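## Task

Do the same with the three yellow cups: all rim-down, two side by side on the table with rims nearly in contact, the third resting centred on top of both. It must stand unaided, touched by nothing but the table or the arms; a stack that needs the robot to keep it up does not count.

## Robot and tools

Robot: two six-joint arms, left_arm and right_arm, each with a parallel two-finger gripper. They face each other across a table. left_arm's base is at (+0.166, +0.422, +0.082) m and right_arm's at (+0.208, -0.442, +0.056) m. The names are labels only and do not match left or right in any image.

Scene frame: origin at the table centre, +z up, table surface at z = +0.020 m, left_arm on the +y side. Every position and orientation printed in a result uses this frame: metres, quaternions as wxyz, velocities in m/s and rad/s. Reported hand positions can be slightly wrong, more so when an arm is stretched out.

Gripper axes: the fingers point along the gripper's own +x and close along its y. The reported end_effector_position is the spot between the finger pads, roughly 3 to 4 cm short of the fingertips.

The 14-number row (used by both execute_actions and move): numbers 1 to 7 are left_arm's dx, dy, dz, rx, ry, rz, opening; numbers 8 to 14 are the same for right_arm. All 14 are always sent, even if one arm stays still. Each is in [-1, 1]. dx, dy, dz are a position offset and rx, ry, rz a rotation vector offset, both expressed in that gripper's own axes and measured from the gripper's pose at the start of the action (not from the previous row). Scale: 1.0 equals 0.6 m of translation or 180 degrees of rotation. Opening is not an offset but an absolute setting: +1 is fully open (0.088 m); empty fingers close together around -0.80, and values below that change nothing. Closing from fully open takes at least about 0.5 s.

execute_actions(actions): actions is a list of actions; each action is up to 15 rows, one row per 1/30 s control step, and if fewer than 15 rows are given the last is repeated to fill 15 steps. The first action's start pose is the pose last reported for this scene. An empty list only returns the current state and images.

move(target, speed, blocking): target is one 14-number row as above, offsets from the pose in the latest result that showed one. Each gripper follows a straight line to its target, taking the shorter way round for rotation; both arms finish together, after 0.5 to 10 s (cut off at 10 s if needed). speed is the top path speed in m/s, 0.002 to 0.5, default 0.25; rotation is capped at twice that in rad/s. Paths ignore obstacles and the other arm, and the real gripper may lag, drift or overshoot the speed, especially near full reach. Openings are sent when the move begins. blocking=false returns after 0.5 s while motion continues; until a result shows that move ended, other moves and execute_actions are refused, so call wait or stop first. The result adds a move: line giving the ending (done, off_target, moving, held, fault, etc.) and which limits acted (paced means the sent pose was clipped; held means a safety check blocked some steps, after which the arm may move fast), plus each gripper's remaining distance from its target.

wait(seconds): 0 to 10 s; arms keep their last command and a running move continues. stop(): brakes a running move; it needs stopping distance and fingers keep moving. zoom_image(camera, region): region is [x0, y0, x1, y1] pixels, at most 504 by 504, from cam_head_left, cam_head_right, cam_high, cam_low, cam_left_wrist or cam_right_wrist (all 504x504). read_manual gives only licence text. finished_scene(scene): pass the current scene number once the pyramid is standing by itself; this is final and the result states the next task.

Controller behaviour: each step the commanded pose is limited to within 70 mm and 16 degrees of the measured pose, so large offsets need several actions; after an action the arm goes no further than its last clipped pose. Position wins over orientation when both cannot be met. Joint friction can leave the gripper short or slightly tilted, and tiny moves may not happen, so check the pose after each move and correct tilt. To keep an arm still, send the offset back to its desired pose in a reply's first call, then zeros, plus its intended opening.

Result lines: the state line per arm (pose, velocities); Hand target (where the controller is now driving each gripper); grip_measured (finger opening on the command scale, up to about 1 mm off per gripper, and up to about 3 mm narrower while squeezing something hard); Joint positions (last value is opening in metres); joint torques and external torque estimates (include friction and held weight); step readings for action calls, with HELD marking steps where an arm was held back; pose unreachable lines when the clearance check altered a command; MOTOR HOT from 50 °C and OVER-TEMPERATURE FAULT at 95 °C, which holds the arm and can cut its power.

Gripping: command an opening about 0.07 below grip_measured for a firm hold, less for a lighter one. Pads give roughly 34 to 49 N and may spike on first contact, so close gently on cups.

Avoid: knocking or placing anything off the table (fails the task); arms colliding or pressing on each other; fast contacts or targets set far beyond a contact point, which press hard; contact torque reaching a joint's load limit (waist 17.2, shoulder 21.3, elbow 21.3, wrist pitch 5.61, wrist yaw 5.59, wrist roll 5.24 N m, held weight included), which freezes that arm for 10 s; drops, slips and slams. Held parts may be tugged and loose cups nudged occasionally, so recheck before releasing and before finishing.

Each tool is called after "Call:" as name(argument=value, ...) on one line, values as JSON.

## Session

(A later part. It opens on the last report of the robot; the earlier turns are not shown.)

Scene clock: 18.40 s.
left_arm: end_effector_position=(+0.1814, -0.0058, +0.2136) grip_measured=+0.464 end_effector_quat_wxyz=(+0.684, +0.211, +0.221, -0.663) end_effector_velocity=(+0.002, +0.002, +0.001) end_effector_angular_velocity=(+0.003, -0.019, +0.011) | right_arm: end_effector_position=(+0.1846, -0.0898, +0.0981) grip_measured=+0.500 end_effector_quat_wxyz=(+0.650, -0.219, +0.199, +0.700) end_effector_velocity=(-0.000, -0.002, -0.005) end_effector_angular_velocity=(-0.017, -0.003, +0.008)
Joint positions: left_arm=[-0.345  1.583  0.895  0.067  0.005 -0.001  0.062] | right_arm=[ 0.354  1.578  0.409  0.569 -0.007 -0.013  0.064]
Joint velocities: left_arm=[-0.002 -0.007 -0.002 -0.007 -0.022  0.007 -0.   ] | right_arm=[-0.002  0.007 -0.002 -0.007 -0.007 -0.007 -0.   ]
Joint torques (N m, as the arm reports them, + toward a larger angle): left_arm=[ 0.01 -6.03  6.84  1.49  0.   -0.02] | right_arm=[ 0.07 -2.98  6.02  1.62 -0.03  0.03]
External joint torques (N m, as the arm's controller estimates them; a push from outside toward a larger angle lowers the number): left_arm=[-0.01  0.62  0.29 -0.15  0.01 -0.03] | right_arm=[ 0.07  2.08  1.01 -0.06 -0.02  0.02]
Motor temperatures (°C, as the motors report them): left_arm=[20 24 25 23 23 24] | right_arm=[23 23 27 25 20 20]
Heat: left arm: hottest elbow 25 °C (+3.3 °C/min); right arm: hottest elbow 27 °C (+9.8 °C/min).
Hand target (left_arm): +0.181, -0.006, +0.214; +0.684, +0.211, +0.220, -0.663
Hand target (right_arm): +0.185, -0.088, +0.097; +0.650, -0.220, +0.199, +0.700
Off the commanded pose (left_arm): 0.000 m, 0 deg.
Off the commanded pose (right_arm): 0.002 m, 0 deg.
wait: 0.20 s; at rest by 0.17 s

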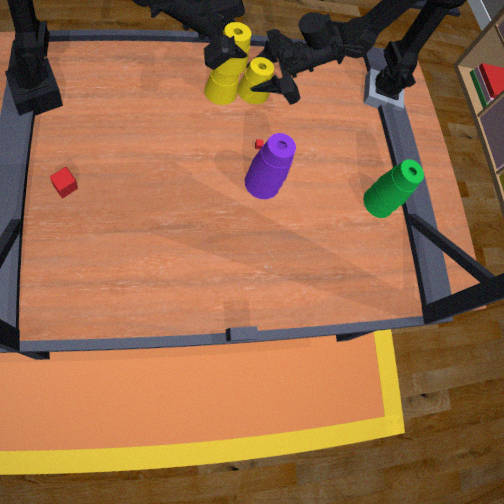

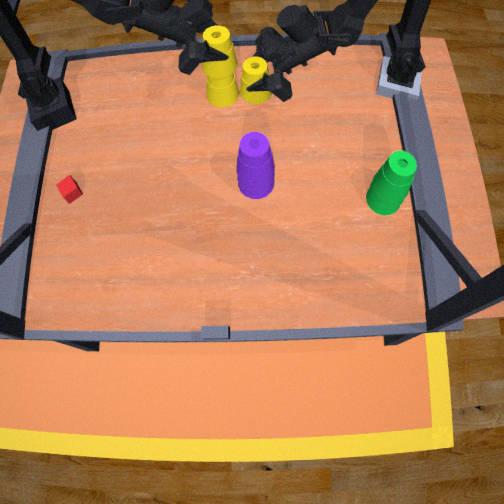

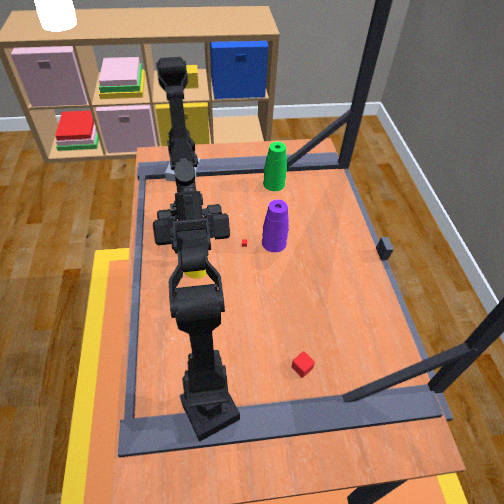

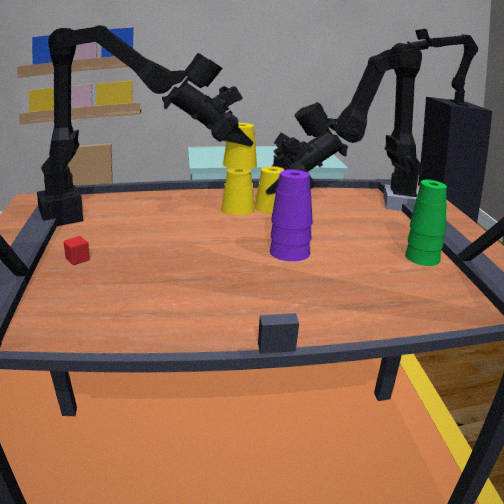

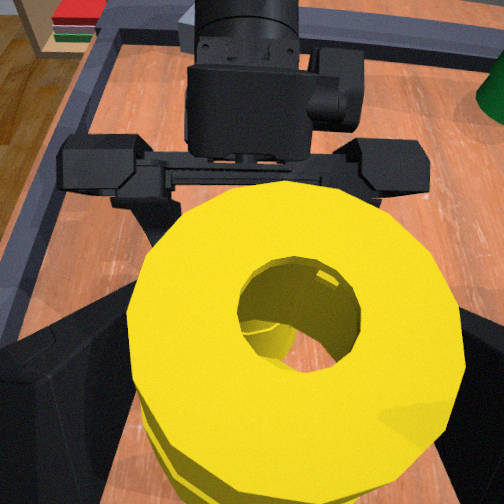

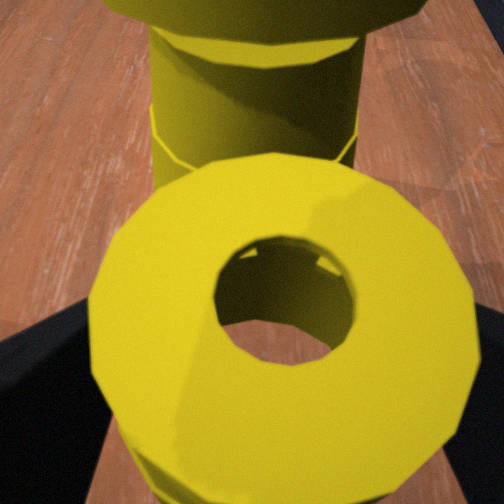

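Call:
execute_actions(actions=[[[0.0064,0,0.0029,0,0,0,0.39,0.0029,0,-0.0065,0,0.0040,0,0.43],[0.0071,0,0.0032,0,-0.0001,0,0.39,0.0034,0,-0.0076,0,0.0047,0,0.43],[0.0082,0,0.0036,0,-0.0003,0,0.39,0.0038,0,-0.0087,0,0.0054,0,0.43],[0.0097,0,0.0042,0,-0.0005,0,0.39,0.0043,0,-0.0098,0,0.0060,0,0.43],[0.0114,0,0.0049,0,-0.0007,0,0.39,0.0048,0,-0.0109,0,0.0067,0,0.43],[0.0135,0,0.0057,0,-0.0010,0,0.39,0.0048,0,-0.0109,0,0.0067,0,0.43],[0.0159,0,0.0067,0,-0.0013,0,0.39,0.0048,0,-0.0109,0,0.0067,0,0.43],[0.0185,0,0.0077,0,-0.0016,0,0.39,0.0048,0,-0.0109,0,0.0067,0,0.47],[0.0213,0,0.0088,0,-0.0020,0,0.39,0.0019,0,-0.0044,0,0.0027,0,0.50],[0.0242,0,0.0100,0,-0.0024,0,0.39,0.0019,0,-0.0044,0,0.0027,0,0.53],[0.0273,0,0.0112,0,-0.0028,0,0.39,0.0019,0,-0.0044,0,0.0027,0,0.57],[0.0305,0,0.0125,0,-0.0032,0,0.39,0.0019,0,-0.0044,0,0.0027,0,0.64],[0.0337,0,0.0138,0,-0.0036,0,0.39,0.0019,0,-0.0044,0,0.0027,0,0.74],[0.0369,0,0.0150,0,-0.0040,0,0.39,0.0019,0,-0.0044,0,0.0027,0,0.86],[0.0401,0,0.0163,0,-0.0044,0,0.39,0.0019,0,-0.0044,0,0.0027,0,1.0]],[[0.0174,0,0.0073,0,-0.0015,0,0.39,-0.0015,0,0,0,0,0,1.0],[0.0205,0,0.0085,0,-0.0019,0,0.39,-0.0058,0,0,0,0,0,1.0],[0.0234,0,0.0097,0,-0.0022,0,0.39,-0.0125,0,0,0,0,0,1.0],[0.0262,0,0.0108,0,-0.0026,0,0.39,-0.0210,0,0,0,0,0,1.0],[0.0288,0,0.0118,0,-0.0030,0,0.39,-0.0311,0,0,0,0,0,1.0],[0.0312,0,0.0127,0,-0.0033,0,0.39,-0.0422,0,0,0,0,0,1.0],[0.0333,0,0.0136,0,-0.0035,0,0.39,-0.0540,0,0,0,0,0,1.0],[0.0350,0,0.0143,0,-0.0038,0,0.39,-0.0660,0,0,0,0,0,1.0],[0.0365,0,0.0149,0,-0.0040,0,0.39,-0.0778,0,0,0,0,0,1.0],[0.0376,0,0.0153,0,-0.0041,0,0.39,-0.0889,0,0,0,0,0,1.0],[0.0383,0,0.0156,0,-0.0042,0,0.39,-0.0990,0,0,0,0,0,1.0],[0.0385,0,0.0157,0,-0.0042,0,0.39,-0.1075,0,0,0,0,0,1.0],[0.0385,0,0.0157,0,-0.0042,0,0.39,-0.1142,0,0,0,0,0,1.0],[0.0385,0,0.0157,0,-0.0042,0,0.39,-0.1185,0,0,0,0,0,1.0],[0.0385,0,0.0157,0,-0.0042,0,0.39,-0.12,0,0,0,0,0,1.0]]])

Call:
wait(seconds=0.4)

Call:
zoom_image(camera="cam_low", region=[205, 115, 315, 225])

Call:
zoom_image(camera="cam_head_right", region=[190, 20, 300, 130])

Scene clock: 21.20 s.
left_arm: end_effector_position=(+0.1828, -0.0417, +0.2035) grip_measured=+0.464 end_effector_quat_wxyz=(+0.686, +0.205, +0.214, -0.665) end_effector_velocity=(+0.002, -0.005, +0.001) end_effector_angular_velocity=(-0.007, -0.019, +0.012) | right_arm: end_effector_position=(+0.1876, -0.1372, +0.1342) grip_measured=+1.000 end_effector_quat_wxyz=(+0.651, -0.214, +0.194, +0.701) end_effector_velocity=(+0.004, -0.091, +0.086) end_effector_angular_velocity=(+0.047, -0.011, +0.021)
Joint positions: left_arm=[-0.345  1.73   0.997  0.132  0.005 -0.001  0.062] | right_arm=[ 0.354  1.183  0.312  0.284 -0.007 -0.013  0.088]
Joint velocities: left_arm=[-0.002  0.017  0.017  0.007 -0.022  0.007 -0.   ] | right_arm=[ 0.002 -0.891 -0.076 -0.769 -0.007 -0.022  0.   ]
Joint torques (N m, as the arm reports them, + toward a larger angle): left_arm=[-0.02 -5.49  8.24  1.63 -0.02 -0.02] | right_arm=[ 0.08 -2.73  5.33  1.18 -0.02  0.03]
External joint torques (N m, as the arm's controller estimates them; a push from outside toward a larger angle lowers the number): left_arm=[-0.04  2.19  1.82 -0.01 -0.01 -0.03] | right_arm=[ 0.07  0.21 -0.75 -0.45 -0.01  0.02]
External joint torques at the end of the 1st action: left_arm=[-0.05  2.07  1.87  0.03 -0.02 -0.03] | right_arm=[ 0.    1.24  0.09 -0.38  0.    0.02]
Motor temperatures (°C, as the motors report them): left_arm=[20 24 25 23 23 24] | right_arm=[23 23 27 25 20 20]
Heat: left arm: hottest elbow 25 °C (+2.8 °C/min); right arm: hottest elbow 27 °C (+8.5 °C/min).
Hand target (left_arm): +0.183, -0.046, +0.203; +0.686, +0.204, +0.213, -0.665
Hand target (right_arm): +0.188, -0.147, +0.137; +0.651, -0.217, +0.197, +0.700
Off the commanded pose (left_arm): 0.005 m, 0 deg.
Off the commanded pose (right_arm): 0.013 m, 1 deg.
Step readings (end_effector_position; steps 1 to 15: 1st action; 16 to 30: 2nd action):
0: left_arm (+0.1814, -0.0058, +0.2136) | right_arm (+0.1846, -0.0898, +0.0981)
1: left_arm (+0.1814, -0.0058, +0.2136) | right_arm (+0.1846, -0.0898, +0.0981)
2: left_arm (+0.1814, -0.0058, +0.2135) | right_arm (+0.1846, -0.0898, +0.0980)
4: left_arm (+0.1815, -0.0064, +0.2129) | right_arm (+0.1846, -0.0899, +0.0976)
8: left_arm (+0.1816, -0.0100, +0.2112) | right_arm (+0.1846, -0.0898, +0.0973)
15: left_arm (+0.1820, -0.0220, +0.2086) | right_arm (+0.1846, -0.0898, +0.0973)
16: left_arm (+0.1821, -0.0241, +0.2082) | right_arm (+0.1846, -0.0898, +0.0973)
17: left_arm (+0.1822, -0.0260, +0.2077) | right_arm (+0.1846, -0.0898, +0.0977)
19: left_arm (+0.1823, -0.0298, +0.2065) | right_arm (+0.1848, -0.0926, +0.0986)
23: left_arm (+0.1826, -0.0363, +0.2044) | right_arm (+0.1857, -0.1070, +0.1087)
30: end_effector_position above

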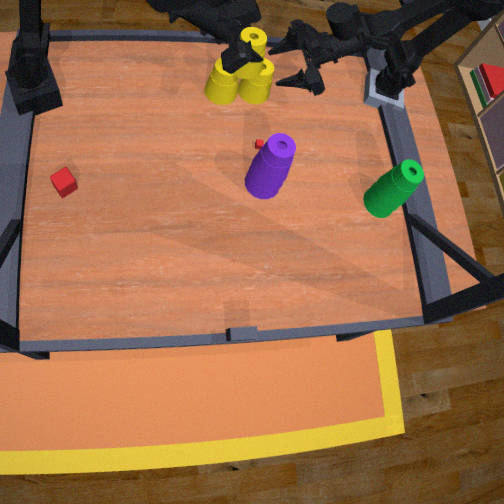

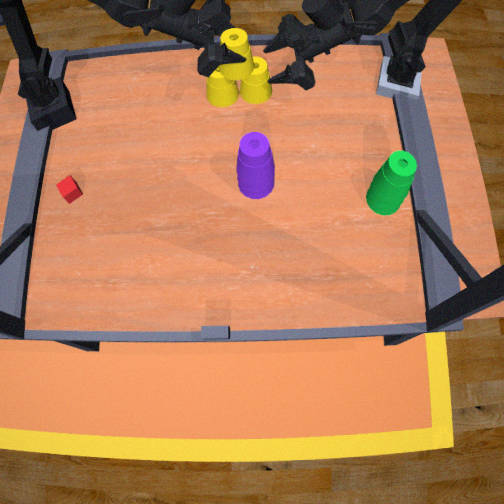

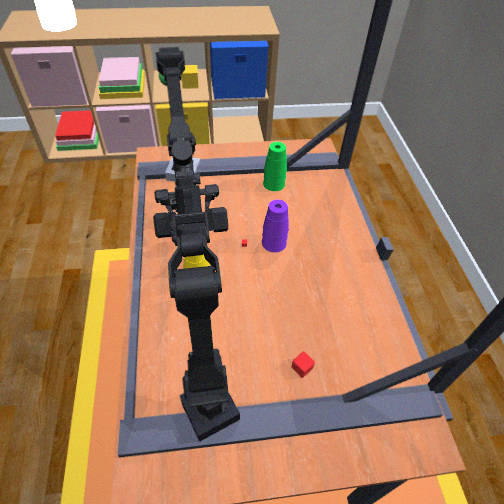

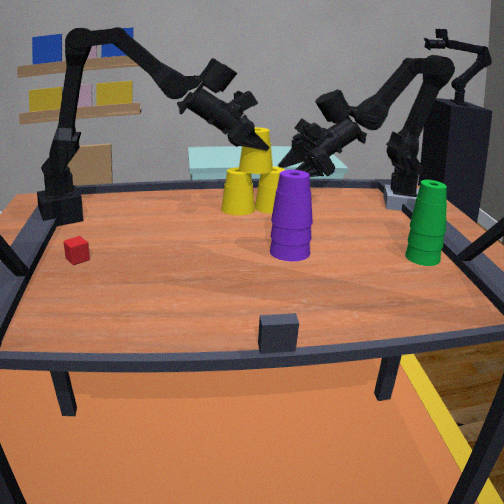

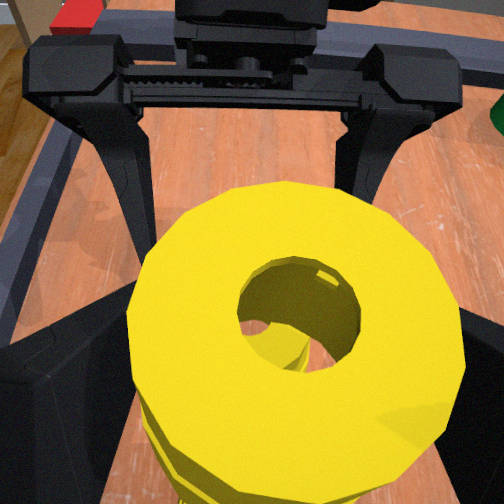

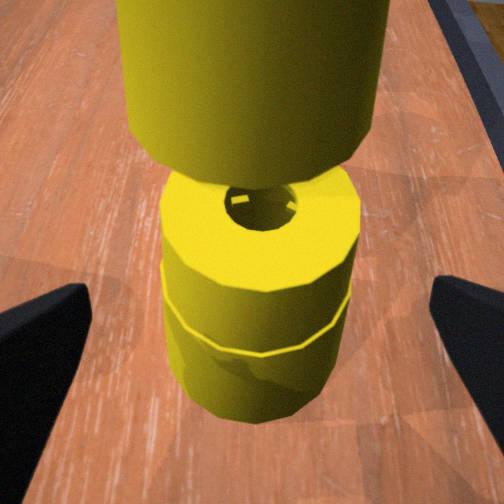

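Scene clock: 21.60 s.
left_arm: end_effector_position=(+0.1828, -0.0422, +0.2038) grip_measured=+0.464 end_effector_quat_wxyz=(+0.686, +0.204, +0.214, -0.665) end_effector_velocity=(+0.000, -0.001, +0.003) end_effector_angular_velocity=(-0.012, +0.001, +0.008) | right_arm: end_effector_position=(+0.1880, -0.1446, +0.1383) grip_measured=+1.000 end_effector_quat_wxyz=(+0.651, -0.216, +0.196, +0.701) end_effector_velocity=(+0.002, -0.003, -0.000) end_effector_angular_velocity=(-0.007, -0.011, -0.004)
Joint positions: left_arm=[-0.345  1.731  0.999  0.132  0.005 -0.001  0.062] | right_arm=[ 0.354  1.122  0.307  0.224 -0.007 -0.013  0.088]
Joint velocities: left_arm=[-0.002 -0.002  0.002  0.007 -0.007 -0.007  0.   ] | right_arm=[-0.002 -0.017 -0.002 -0.022  0.007 -0.007  0.   ]
Joint torques (N m, as the arm reports them, + toward a larger angle): left_arm=[-0.03 -5.48  8.23  1.64 -0.03 -0.03] | right_arm=[ 0.07 -3.23  5.6   1.19 -0.02  0.03]
External joint torques (N m, as the arm's controller estimates them; a push from outside toward a larger angle lowers the number): left_arm=[-0.04  2.24  1.73 -0.03 -0.02 -0.03] | right_arm=[ 0.08 -0.24 -0.71 -0.48 -0.01  0.03]
Motor temperatures (°C, as the motors report them): left_arm=[20 24 25 23 23 24] | right_arm=[23 23 27 25 20 20]
Heat: left arm: hottest elbow 25 °C (+2.8 °C/min); right arm: hottest elbow 27 °C (+8.3 °C/min).
Hand target (left_arm): +0.183, -0.046, +0.203; +0.686, +0.204, +0.213, -0.665
Hand target (right_arm): +0.188, -0.147, +0.136; +0.650, -0.218, +0.197, +0.700
Off the commanded pose (left_arm): 0.004 m, 0 deg.
Off the commanded pose (right_arm): 0.004 m, 1 deg.
wait: 0.40 s; at rest by 0.37 s

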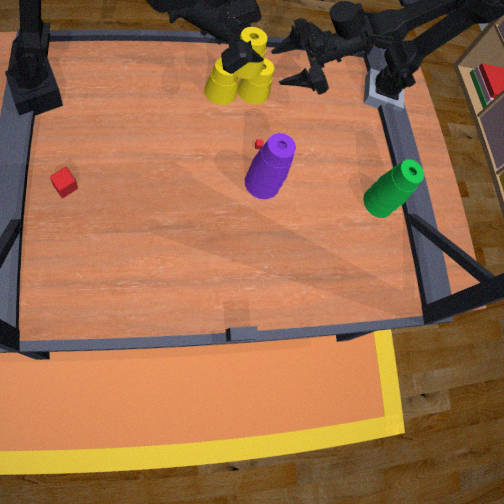

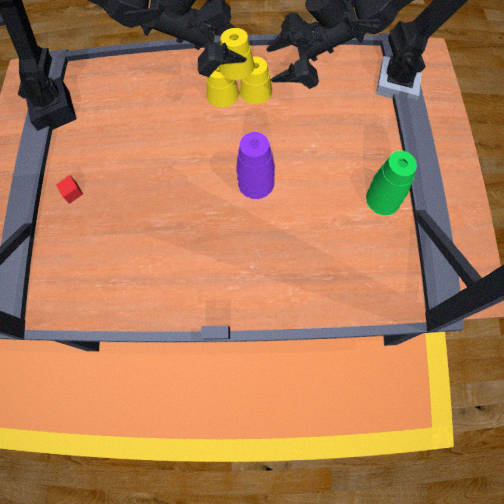

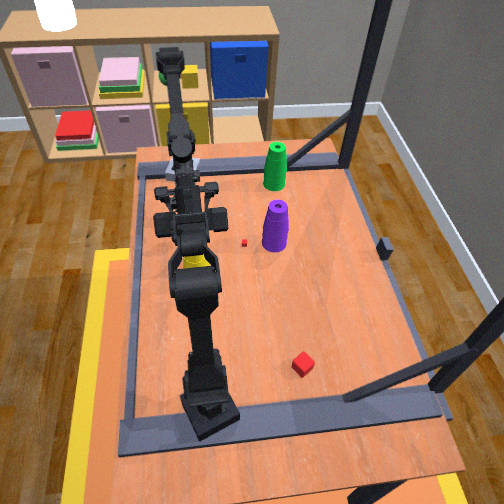

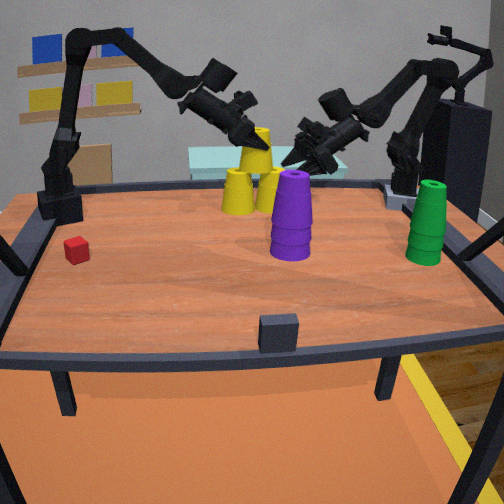

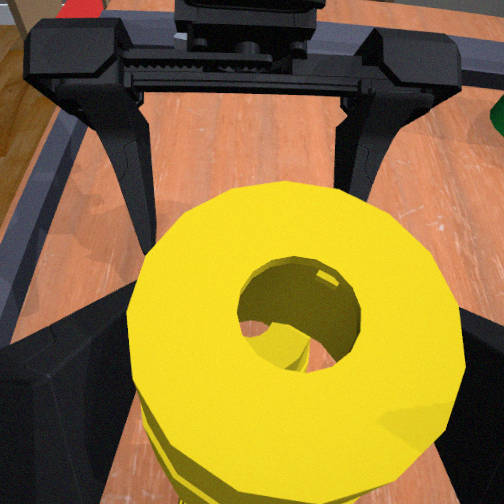

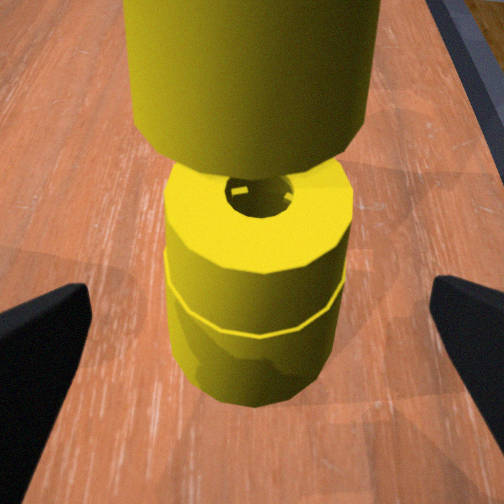

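Region (205, 115, 315, 225) of cam_low's 504x504 image, scaled by 4.582, with more detail than that image has.

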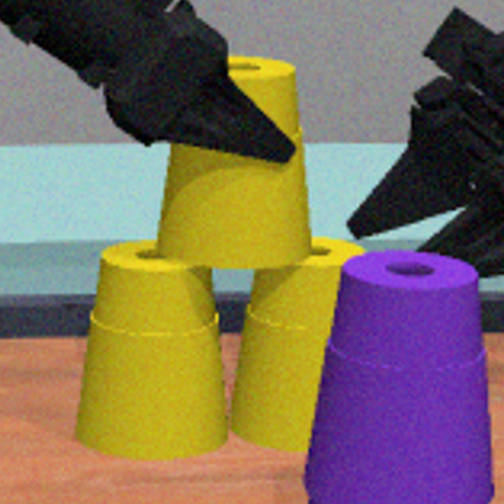

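Region (190, 20, 300, 130) of cam_head_right's 504x504 image, scaled by 4.582, with more detail than that image has.

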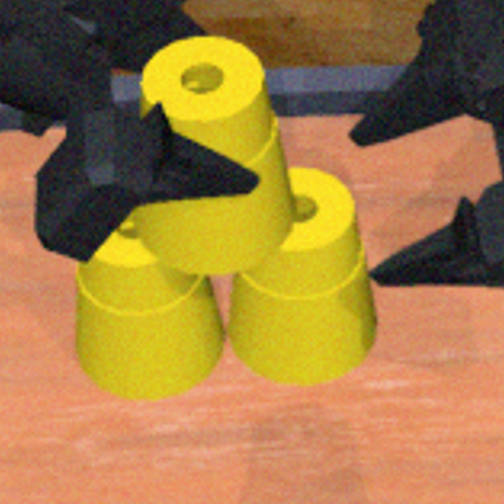

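Call:
execute_actions(actions=[[[0.0077,0,-0.0103,0,0.0055,0,0.39,0,0,0,0,0,0,1.0],[0.0085,0,-0.0114,0,0.0061,0,0.39,0,0,0,0,0,0,1.0],[0.0093,0,-0.0125,0,0.0067,0,0.39,0,0,0,0,0,0,1.0],[0.0101,0,-0.0135,0,0.0073,0,0.39,0,0,0,0,0,0,1.0],[0.0109,0,-0.0146,0,0.0078,0,0.39,0,0,0,0,0,0,1.0],[0.0117,0,-0.0157,0,0.0084,0,0.39,0,0,0,0,0,0,1.0],[0.0125,0,-0.0167,0,0.0090,0,0.39,0,0,0,0,0,0,1.0],[0.0133,0,-0.0178,0,0.0096,0,0.39,0,0,0,0,0,0,1.0],[0.0133,0,-0.0178,0,0.0096,0,0.39,0,0,0,0,0,0,1.0],[0.0133,0,-0.0178,0,0.0096,0,0.39,0,0,0,0,0,0,1.0],[0.0133,0,-0.0178,0,0.0096,0,0.43,0,0,0,0,0,0,1.0],[0.0047,0,-0.0062,0,0.0034,0,0.46,0,0,0,0,0,0,1.0],[0.0047,0,-0.0062,0,0.0034,0,0.49,0,0,0,0,0,0,1.0],[0.0047,0,-0.0062,0,0.0034,0,0.52,0,0,0,0,0,0,1.0],[0.0047,0,-0.0062,0,0.0034,0,0.56,0,0,0,0,0,0,1.0]],[[0,0,0,0,0,0,0.63,0,0,0,0,0,0,1.0],[0,0,0,0,0,0,0.73,0,0,0,0,0,0,1.0],[0,0,0,0,0,0,0.85,0,0,0,0,0,0,1.0],[-0.0018,0,0,0,0,0,1.0,0,0,0,0,0,0,1.0],[-0.0067,0,0,0,0,0,1.0,0,0,0,0,0,0,1.0],[-0.0141,0,0,0,0,0,1.0,0,0,0,0,0,0,1.0],[-0.0233,0,0,0,0,0,1.0,0,0,0,0,0,0,1.0],[-0.0339,0,0,0,0,0,1.0,0,0,0,0,0,0,1.0],[-0.045,0,0,0,0,0,1.0,0,0,0,0,0,0,1.0],[-0.0561,0,0,0,0,0,1.0,0,0,0,0,0,0,1.0],[-0.0667,0,0,0,0,0,1.0,0,0,0,0,0,0,1.0],[-0.0759,0,0,0,0,0,1.0,0,0,0,0,0,0,1.0],[-0.0833,0,0,0,0,0,1.0,0,0,0,0,0,0,1.0],[-0.0882,0,0,0,0,0,1.0,0,0,0,0,0,0,1.0],[-0.09,0,0,0,0,0,1.0,0,0,0,0,0,0,1.0]]])

Call:
wait(seconds=0.4)

Call:
zoom_image(camera="cam_low", region=[205, 115, 315, 225])

Call:
zoom_image(camera="cam_head_right", region=[190, 20, 300, 130])

Scene clock: 23.63 s.
left_arm: end_effector_position=(+0.1816, -0.0099, +0.2260) grip_measured=+0.988 end_effector_quat_wxyz=(+0.686, +0.206, +0.215, -0.664) end_effector_velocity=(-0.003, +0.085, +0.128) end_effector_angular_velocity=(-0.173, -0.017, -0.001) | right_arm: end_effector_position=(+0.1881, -0.1447, +0.1384) grip_measured=+1.000 end_effector_quat_wxyz=(+0.651, -0.216, +0.196, +0.701) end_effector_velocity=(-0.003, +0.000, +0.002) end_effector_angular_velocity=(+0.011, +0.019, +0.012)
Joint positions: left_arm=[-0.345  1.574  0.928  0.042  0.005 -0.001  0.087] | right_arm=[ 0.354  1.121  0.307  0.223 -0.007 -0.013  0.088]
Joint velocities: left_arm=[-0.002 -0.559 -0.144 -0.242 -0.007  0.007  0.002] | right_arm=[-0.002 -0.007 -0.002  0.007 -0.022  0.007  0.   ]
Joint torques (N m, as the arm reports them, + toward a larger angle): left_arm=[ 0.12 -6.61  5.34  1.28  0.03  0.01] | right_arm=[ 0.06 -2.36  6.76  1.43 -0.02  0.03]
External joint torques (N m, as the arm's controller estimates them; a push from outside toward a larger angle lowers the number): left_arm=[ 0.12 -0.56 -1.1  -0.32  0.03  0.  ] | right_arm=[ 0.04  0.65  0.44 -0.26 -0.01  0.02]
External joint torques at the end of the 1st action: left_arm=[-0.02  0.99  0.32 -0.28  0.   -0.02] | right_arm=[ 0.06  0.65  0.48 -0.19 -0.01  0.01]
Motor temperatures (°C, as the motors report them): left_arm=[20 24 25 23 23 24] | right_arm=[23 23 27 25 20 20]
Heat: left arm: hottest elbow 25 °C (+2.5 °C/min); right arm: hottest elbow 27 °C (+7.6 °C/min).
Hand target (left_arm): +0.182, +0.001, +0.230; +0.685, +0.207, +0.217, -0.664
Hand target (right_arm): +0.188, -0.145, +0.138; +0.651, -0.216, +0.196, +0.701
Off the commanded pose (left_arm): 0.013 m, 0 deg.
Off the commanded pose (right_arm): 0.000 m, 0 deg.
Step readings (end_effector_position; steps 1 to 15: 1st action; 16 to 30: 2nd action):
0: left_arm (+0.1828, -0.0422, +0.2038) | right_arm (+0.1881, -0.1447, +0.1384)
1: left_arm (+0.1828, -0.0422, +0.2037) | right_arm (+0.1881, -0.1447, +0.1384)
2: left_arm (+0.1828, -0.0422, +0.2035) | right_arm (+0.1881, -0.1447, +0.1384)
4: left_arm (+0.1828, -0.0422, +0.2025) | right_arm (+0.1881, -0.1447, +0.1384)
8: left_arm (+0.1828, -0.0424, +0.2001) | right_arm (+0.1881, -0.1447, +0.1384)
15: left_arm (+0.1828, -0.0424, +0.1997) | right_arm (+0.1881, -0.1447, +0.1384)
16: left_arm (+0.1828, -0.0424, +0.1997) | right_arm (+0.1881, -0.1447, +0.1384)
17: left_arm (+0.1828, -0.0424, +0.1997) | right_arm (+0.1881, -0.1447, +0.1384)
19: left_arm (+0.1828, -0.0424, +0.1997) | right_arm (+0.1881, -0.1447, +0.1384)
23: left_arm (+0.1826, -0.0378, +0.2019) | right_arm (+0.1881, -0.1447, +0.1384)
30: end_effector_position above

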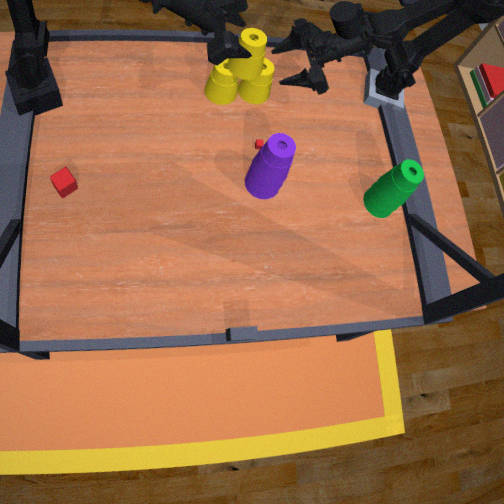

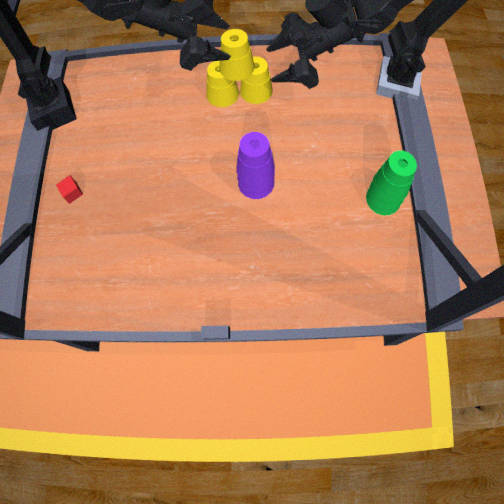

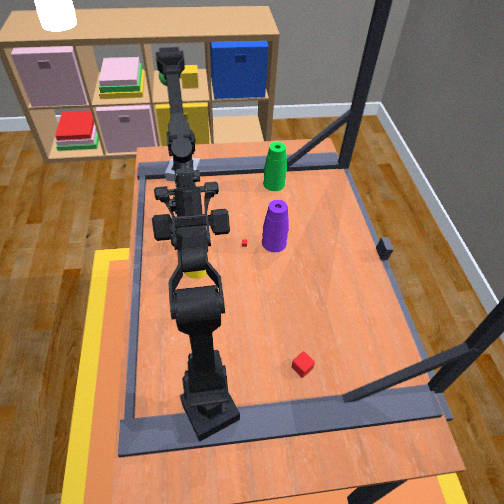

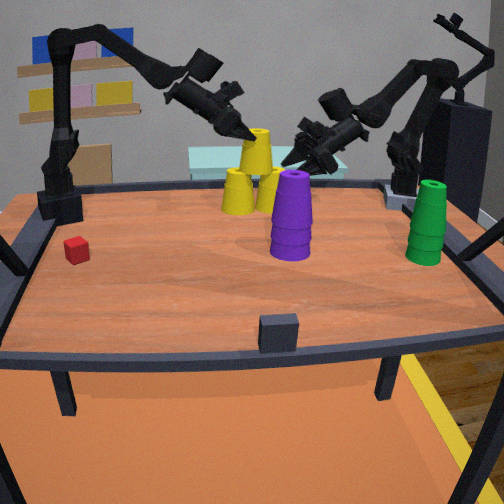

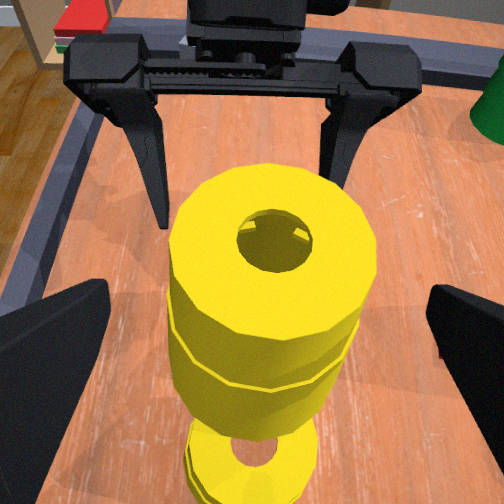

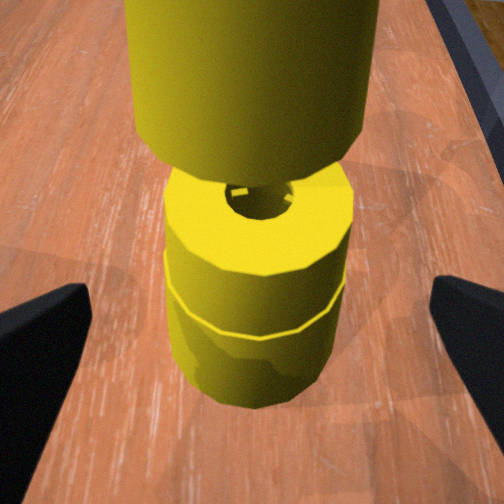

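Scene clock: 24.03 s.
left_arm: end_effector_position=(+0.1813, -0.0028, +0.2308) grip_measured=+0.992 end_effector_quat_wxyz=(+0.686, +0.206, +0.215, -0.664) end_effector_velocity=(+0.000, +0.002, -0.001) end_effector_angular_velocity=(+0.007, +0.002, +0.008) | right_arm: end_effector_position=(+0.1881, -0.1447, +0.1384) grip_measured=+1.000 end_effector_quat_wxyz=(+0.651, -0.216, +0.196, +0.701) end_effector_velocity=(-0.000, -0.003, -0.004) end_effector_angular_velocity=(-0.022, -0.003, +0.008)
Joint positions: left_arm=[-0.345  1.539  0.915  0.02   0.005 -0.001  0.088] | right_arm=[ 0.354  1.121  0.307  0.223 -0.007 -0.013  0.088]
Joint velocities: left_arm=[-0.002 -0.002 -0.002 -0.007 -0.007 -0.007 -0.   ] | right_arm=[-0.002 -0.002 -0.002 -0.022 -0.007 -0.007  0.   ]
Joint torques (N m, as the arm reports them, + toward a larger angle): left_arm=[ 0.13 -6.93  5.61  1.37  0.04  0.01] | right_arm=[ 0.05 -2.37  6.76  1.43 -0.02  0.03]
External joint torques (N m, as the arm's controller estimates them; a push from outside toward a larger angle lowers the number): left_arm=[ 0.13 -0.54 -1.02 -0.27  0.05  0.  ] | right_arm=[ 0.04  0.61  0.48 -0.24 -0.01  0.02]
Motor temperatures (°C, as the motors report them): left_arm=[20 24 25 23 23 24] | right_arm=[23 23 27 25 20 20]
Heat: left arm: hottest elbow 25 °C (+2.5 °C/min); right arm: hottest elbow 27 °C (+7.5 °C/min).
Hand target (left_arm): +0.182, +0.001, +0.229; +0.685, +0.207, +0.217, -0.664
Hand target (right_arm): +0.188, -0.145, +0.138; +0.651, -0.216, +0.196, +0.701
Off the commanded pose (left_arm): 0.005 m, 0 deg.
Off the commanded pose (right_arm): 0.000 m, 0 deg.
wait: 0.40 s; no rest

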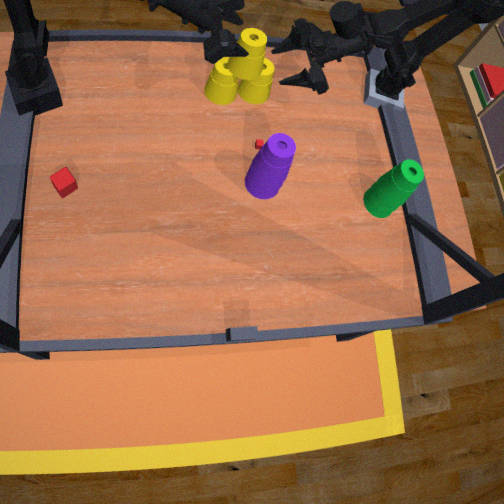

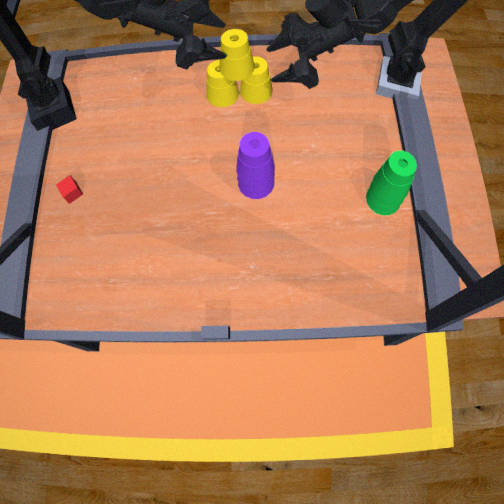

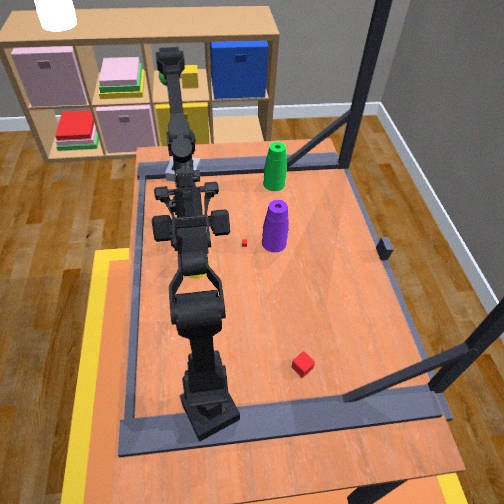

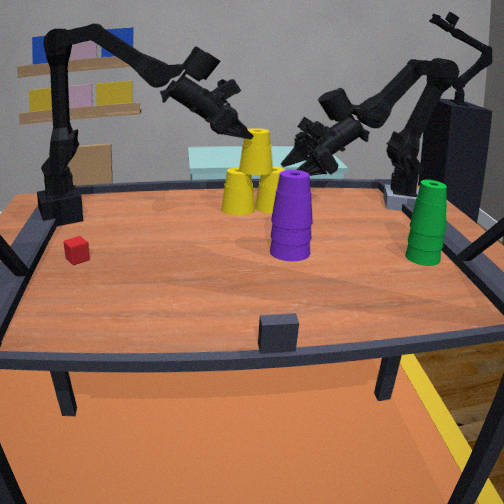

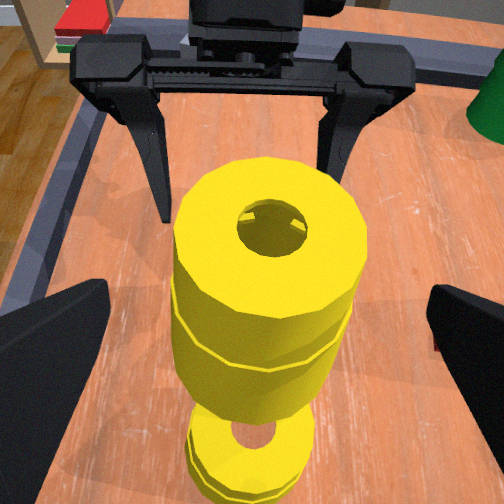

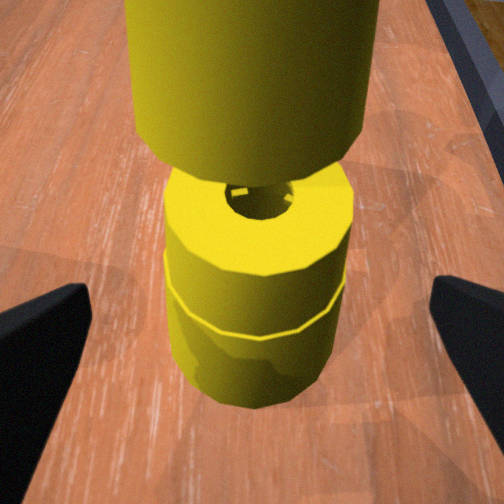

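Region (205, 115, 315, 225) of cam_low's 504x504 image, scaled by 4.582, with more detail than that image has.

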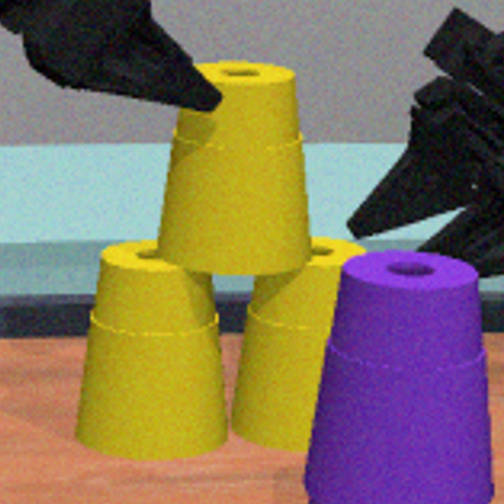

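Region (190, 20, 300, 130) of cam_head_right's 504x504 image, scaled by 4.582, with more detail than that image has.

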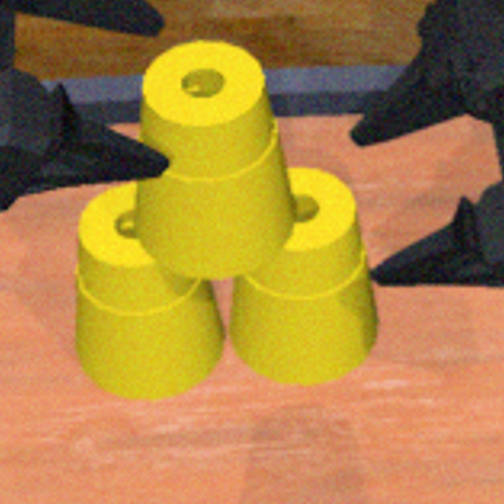

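Call:
execute_actions(actions=[])

Scene clock: 24.10 s.
left_arm: end_effector_position=(+0.1813, -0.0028, +0.2308) grip_measured=+0.992 end_effector_quat_wxyz=(+0.686, +0.206, +0.215, -0.664) end_effector_velocity=(+0.000, -0.000, +0.001) end_effector_angular_velocity=(-0.007, -0.010, -0.001) | right_arm: end_effector_position=(+0.1881, -0.1447, +0.1384) grip_measured=+1.000 end_effector_quat_wxyz=(+0.651, -0.216, +0.196, +0.701) end_effector_velocity=(-0.005, -0.000, +0.002) end_effector_angular_velocity=(+0.002, +0.014, +0.032)
Joint positions: left_arm=[-0.345  1.539  0.915  0.02   0.005 -0.001  0.088] | right_arm=[ 0.354  1.121  0.307  0.223 -0.007 -0.013  0.088]
Joint velocities: left_arm=[-0.002 -0.002 -0.002  0.007 -0.007  0.007 -0.   ] | right_arm=[-0.002 -0.007  0.002 -0.007 -0.037 -0.007  0.   ]
Joint torques (N m, as the arm reports them, + toward a larger angle): left_arm=[ 0.1  -6.91  5.64  1.35  0.04  0.01] | right_arm=[ 0.06 -2.36  6.76  1.42 -0.02  0.03]
External joint torques (N m, as the arm's controller estimates them; a push from outside toward a larger angle lowers the number): left_arm=[ 0.09 -0.52 -1.   -0.28  0.04  0.  ] | right_arm=[ 0.02  0.64  0.43 -0.26  0.    0.02]
Motor temperatures (°C, as the motors report them): left_arm=[20 24 25 23 23 24] | right_arm=[23 23 27 25 20 20]
Heat: left arm: hottest elbow 25 °C (+2.5 °C/min); right arm: hottest elbow 27 °C (+7.5 °C/min).
Hand target (left_arm): +0.182, +0.001, +0.229; +0.685, +0.207, +0.217, -0.664
Hand target (right_arm): +0.188, -0.145, +0.138; +0.651, -0.216, +0.196, +0.701
Off the commanded pose (left_arm): 0.005 m, 0 deg.
Off the commanded pose (right_arm): 0.000 m, 0 deg.

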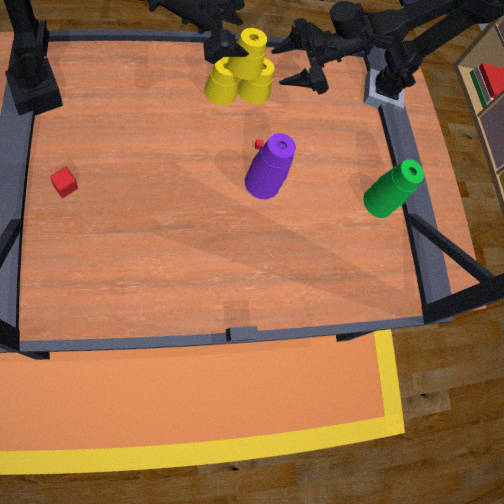

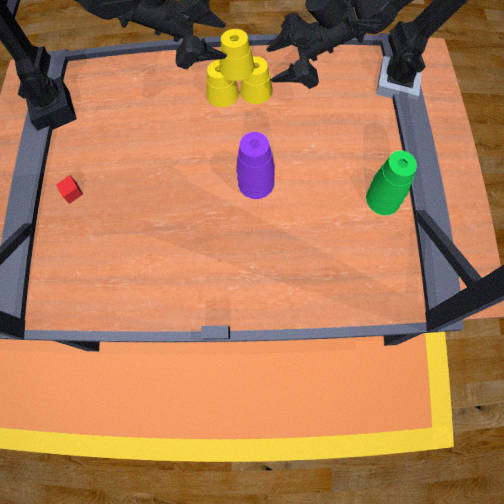

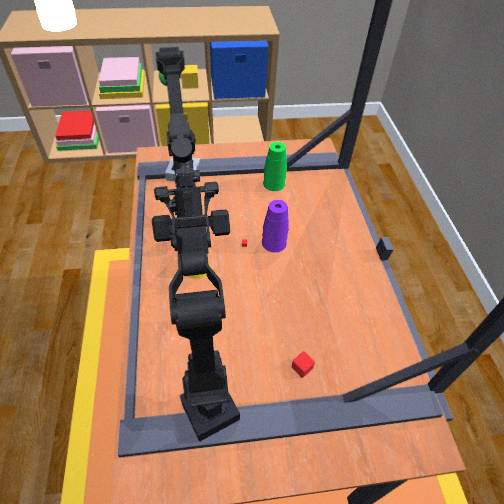

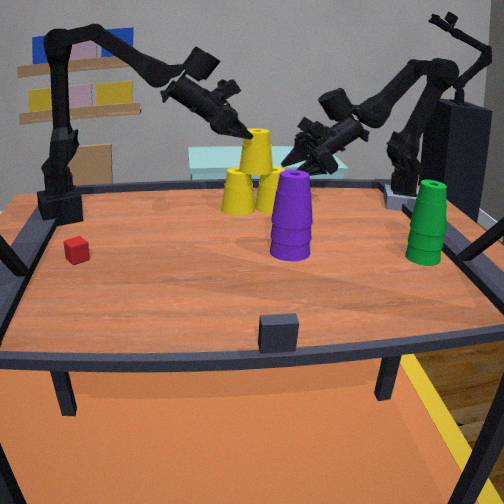

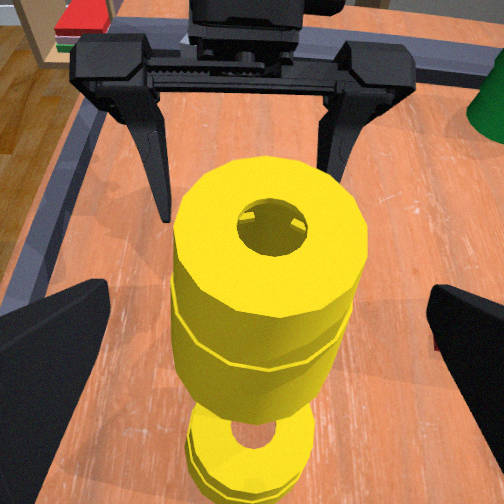

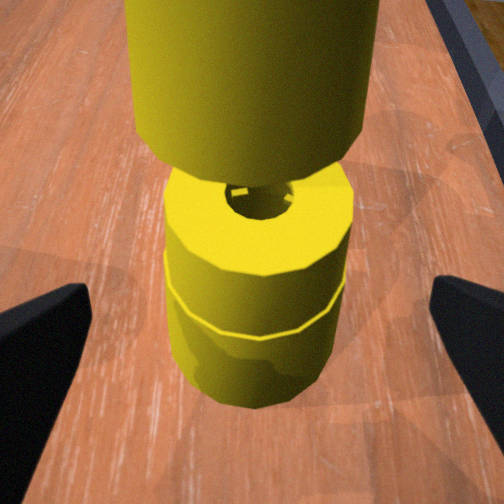

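Call:
zoom_image(camera="cam_head_right", region=[170, 10, 320, 130])

Call:
zoom_image(camera="cam_low", region=[190, 100, 330, 230])

Region (170, 10, 320, 130) of cam_head_right's 504x504 image, scaled by 3.360, with more detail than that image has; it fills the top 403 rows of this view, and the rest is white.

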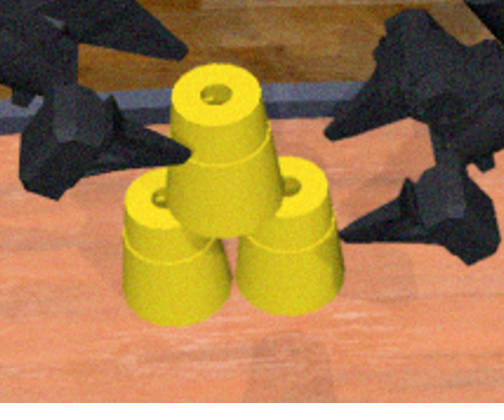

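Region (190, 100, 330, 230) of cam_low's 504x504 image, scaled by 3.600, with more detail than that image has; it fills the top 468 rows of this view, and the rest is white.

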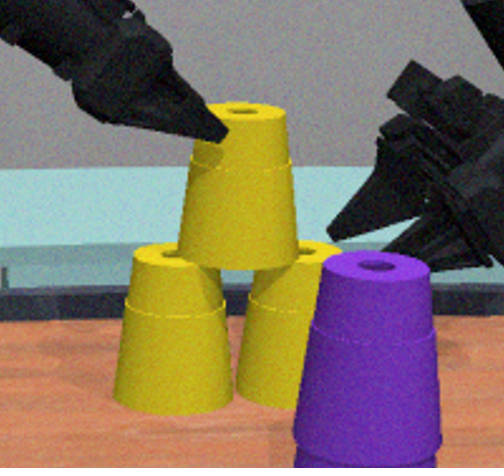

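The pyramid is standing, centred, and neither gripper is touching it.

Call:
finished_scene(scene=2)

The scene is finished: the task was done.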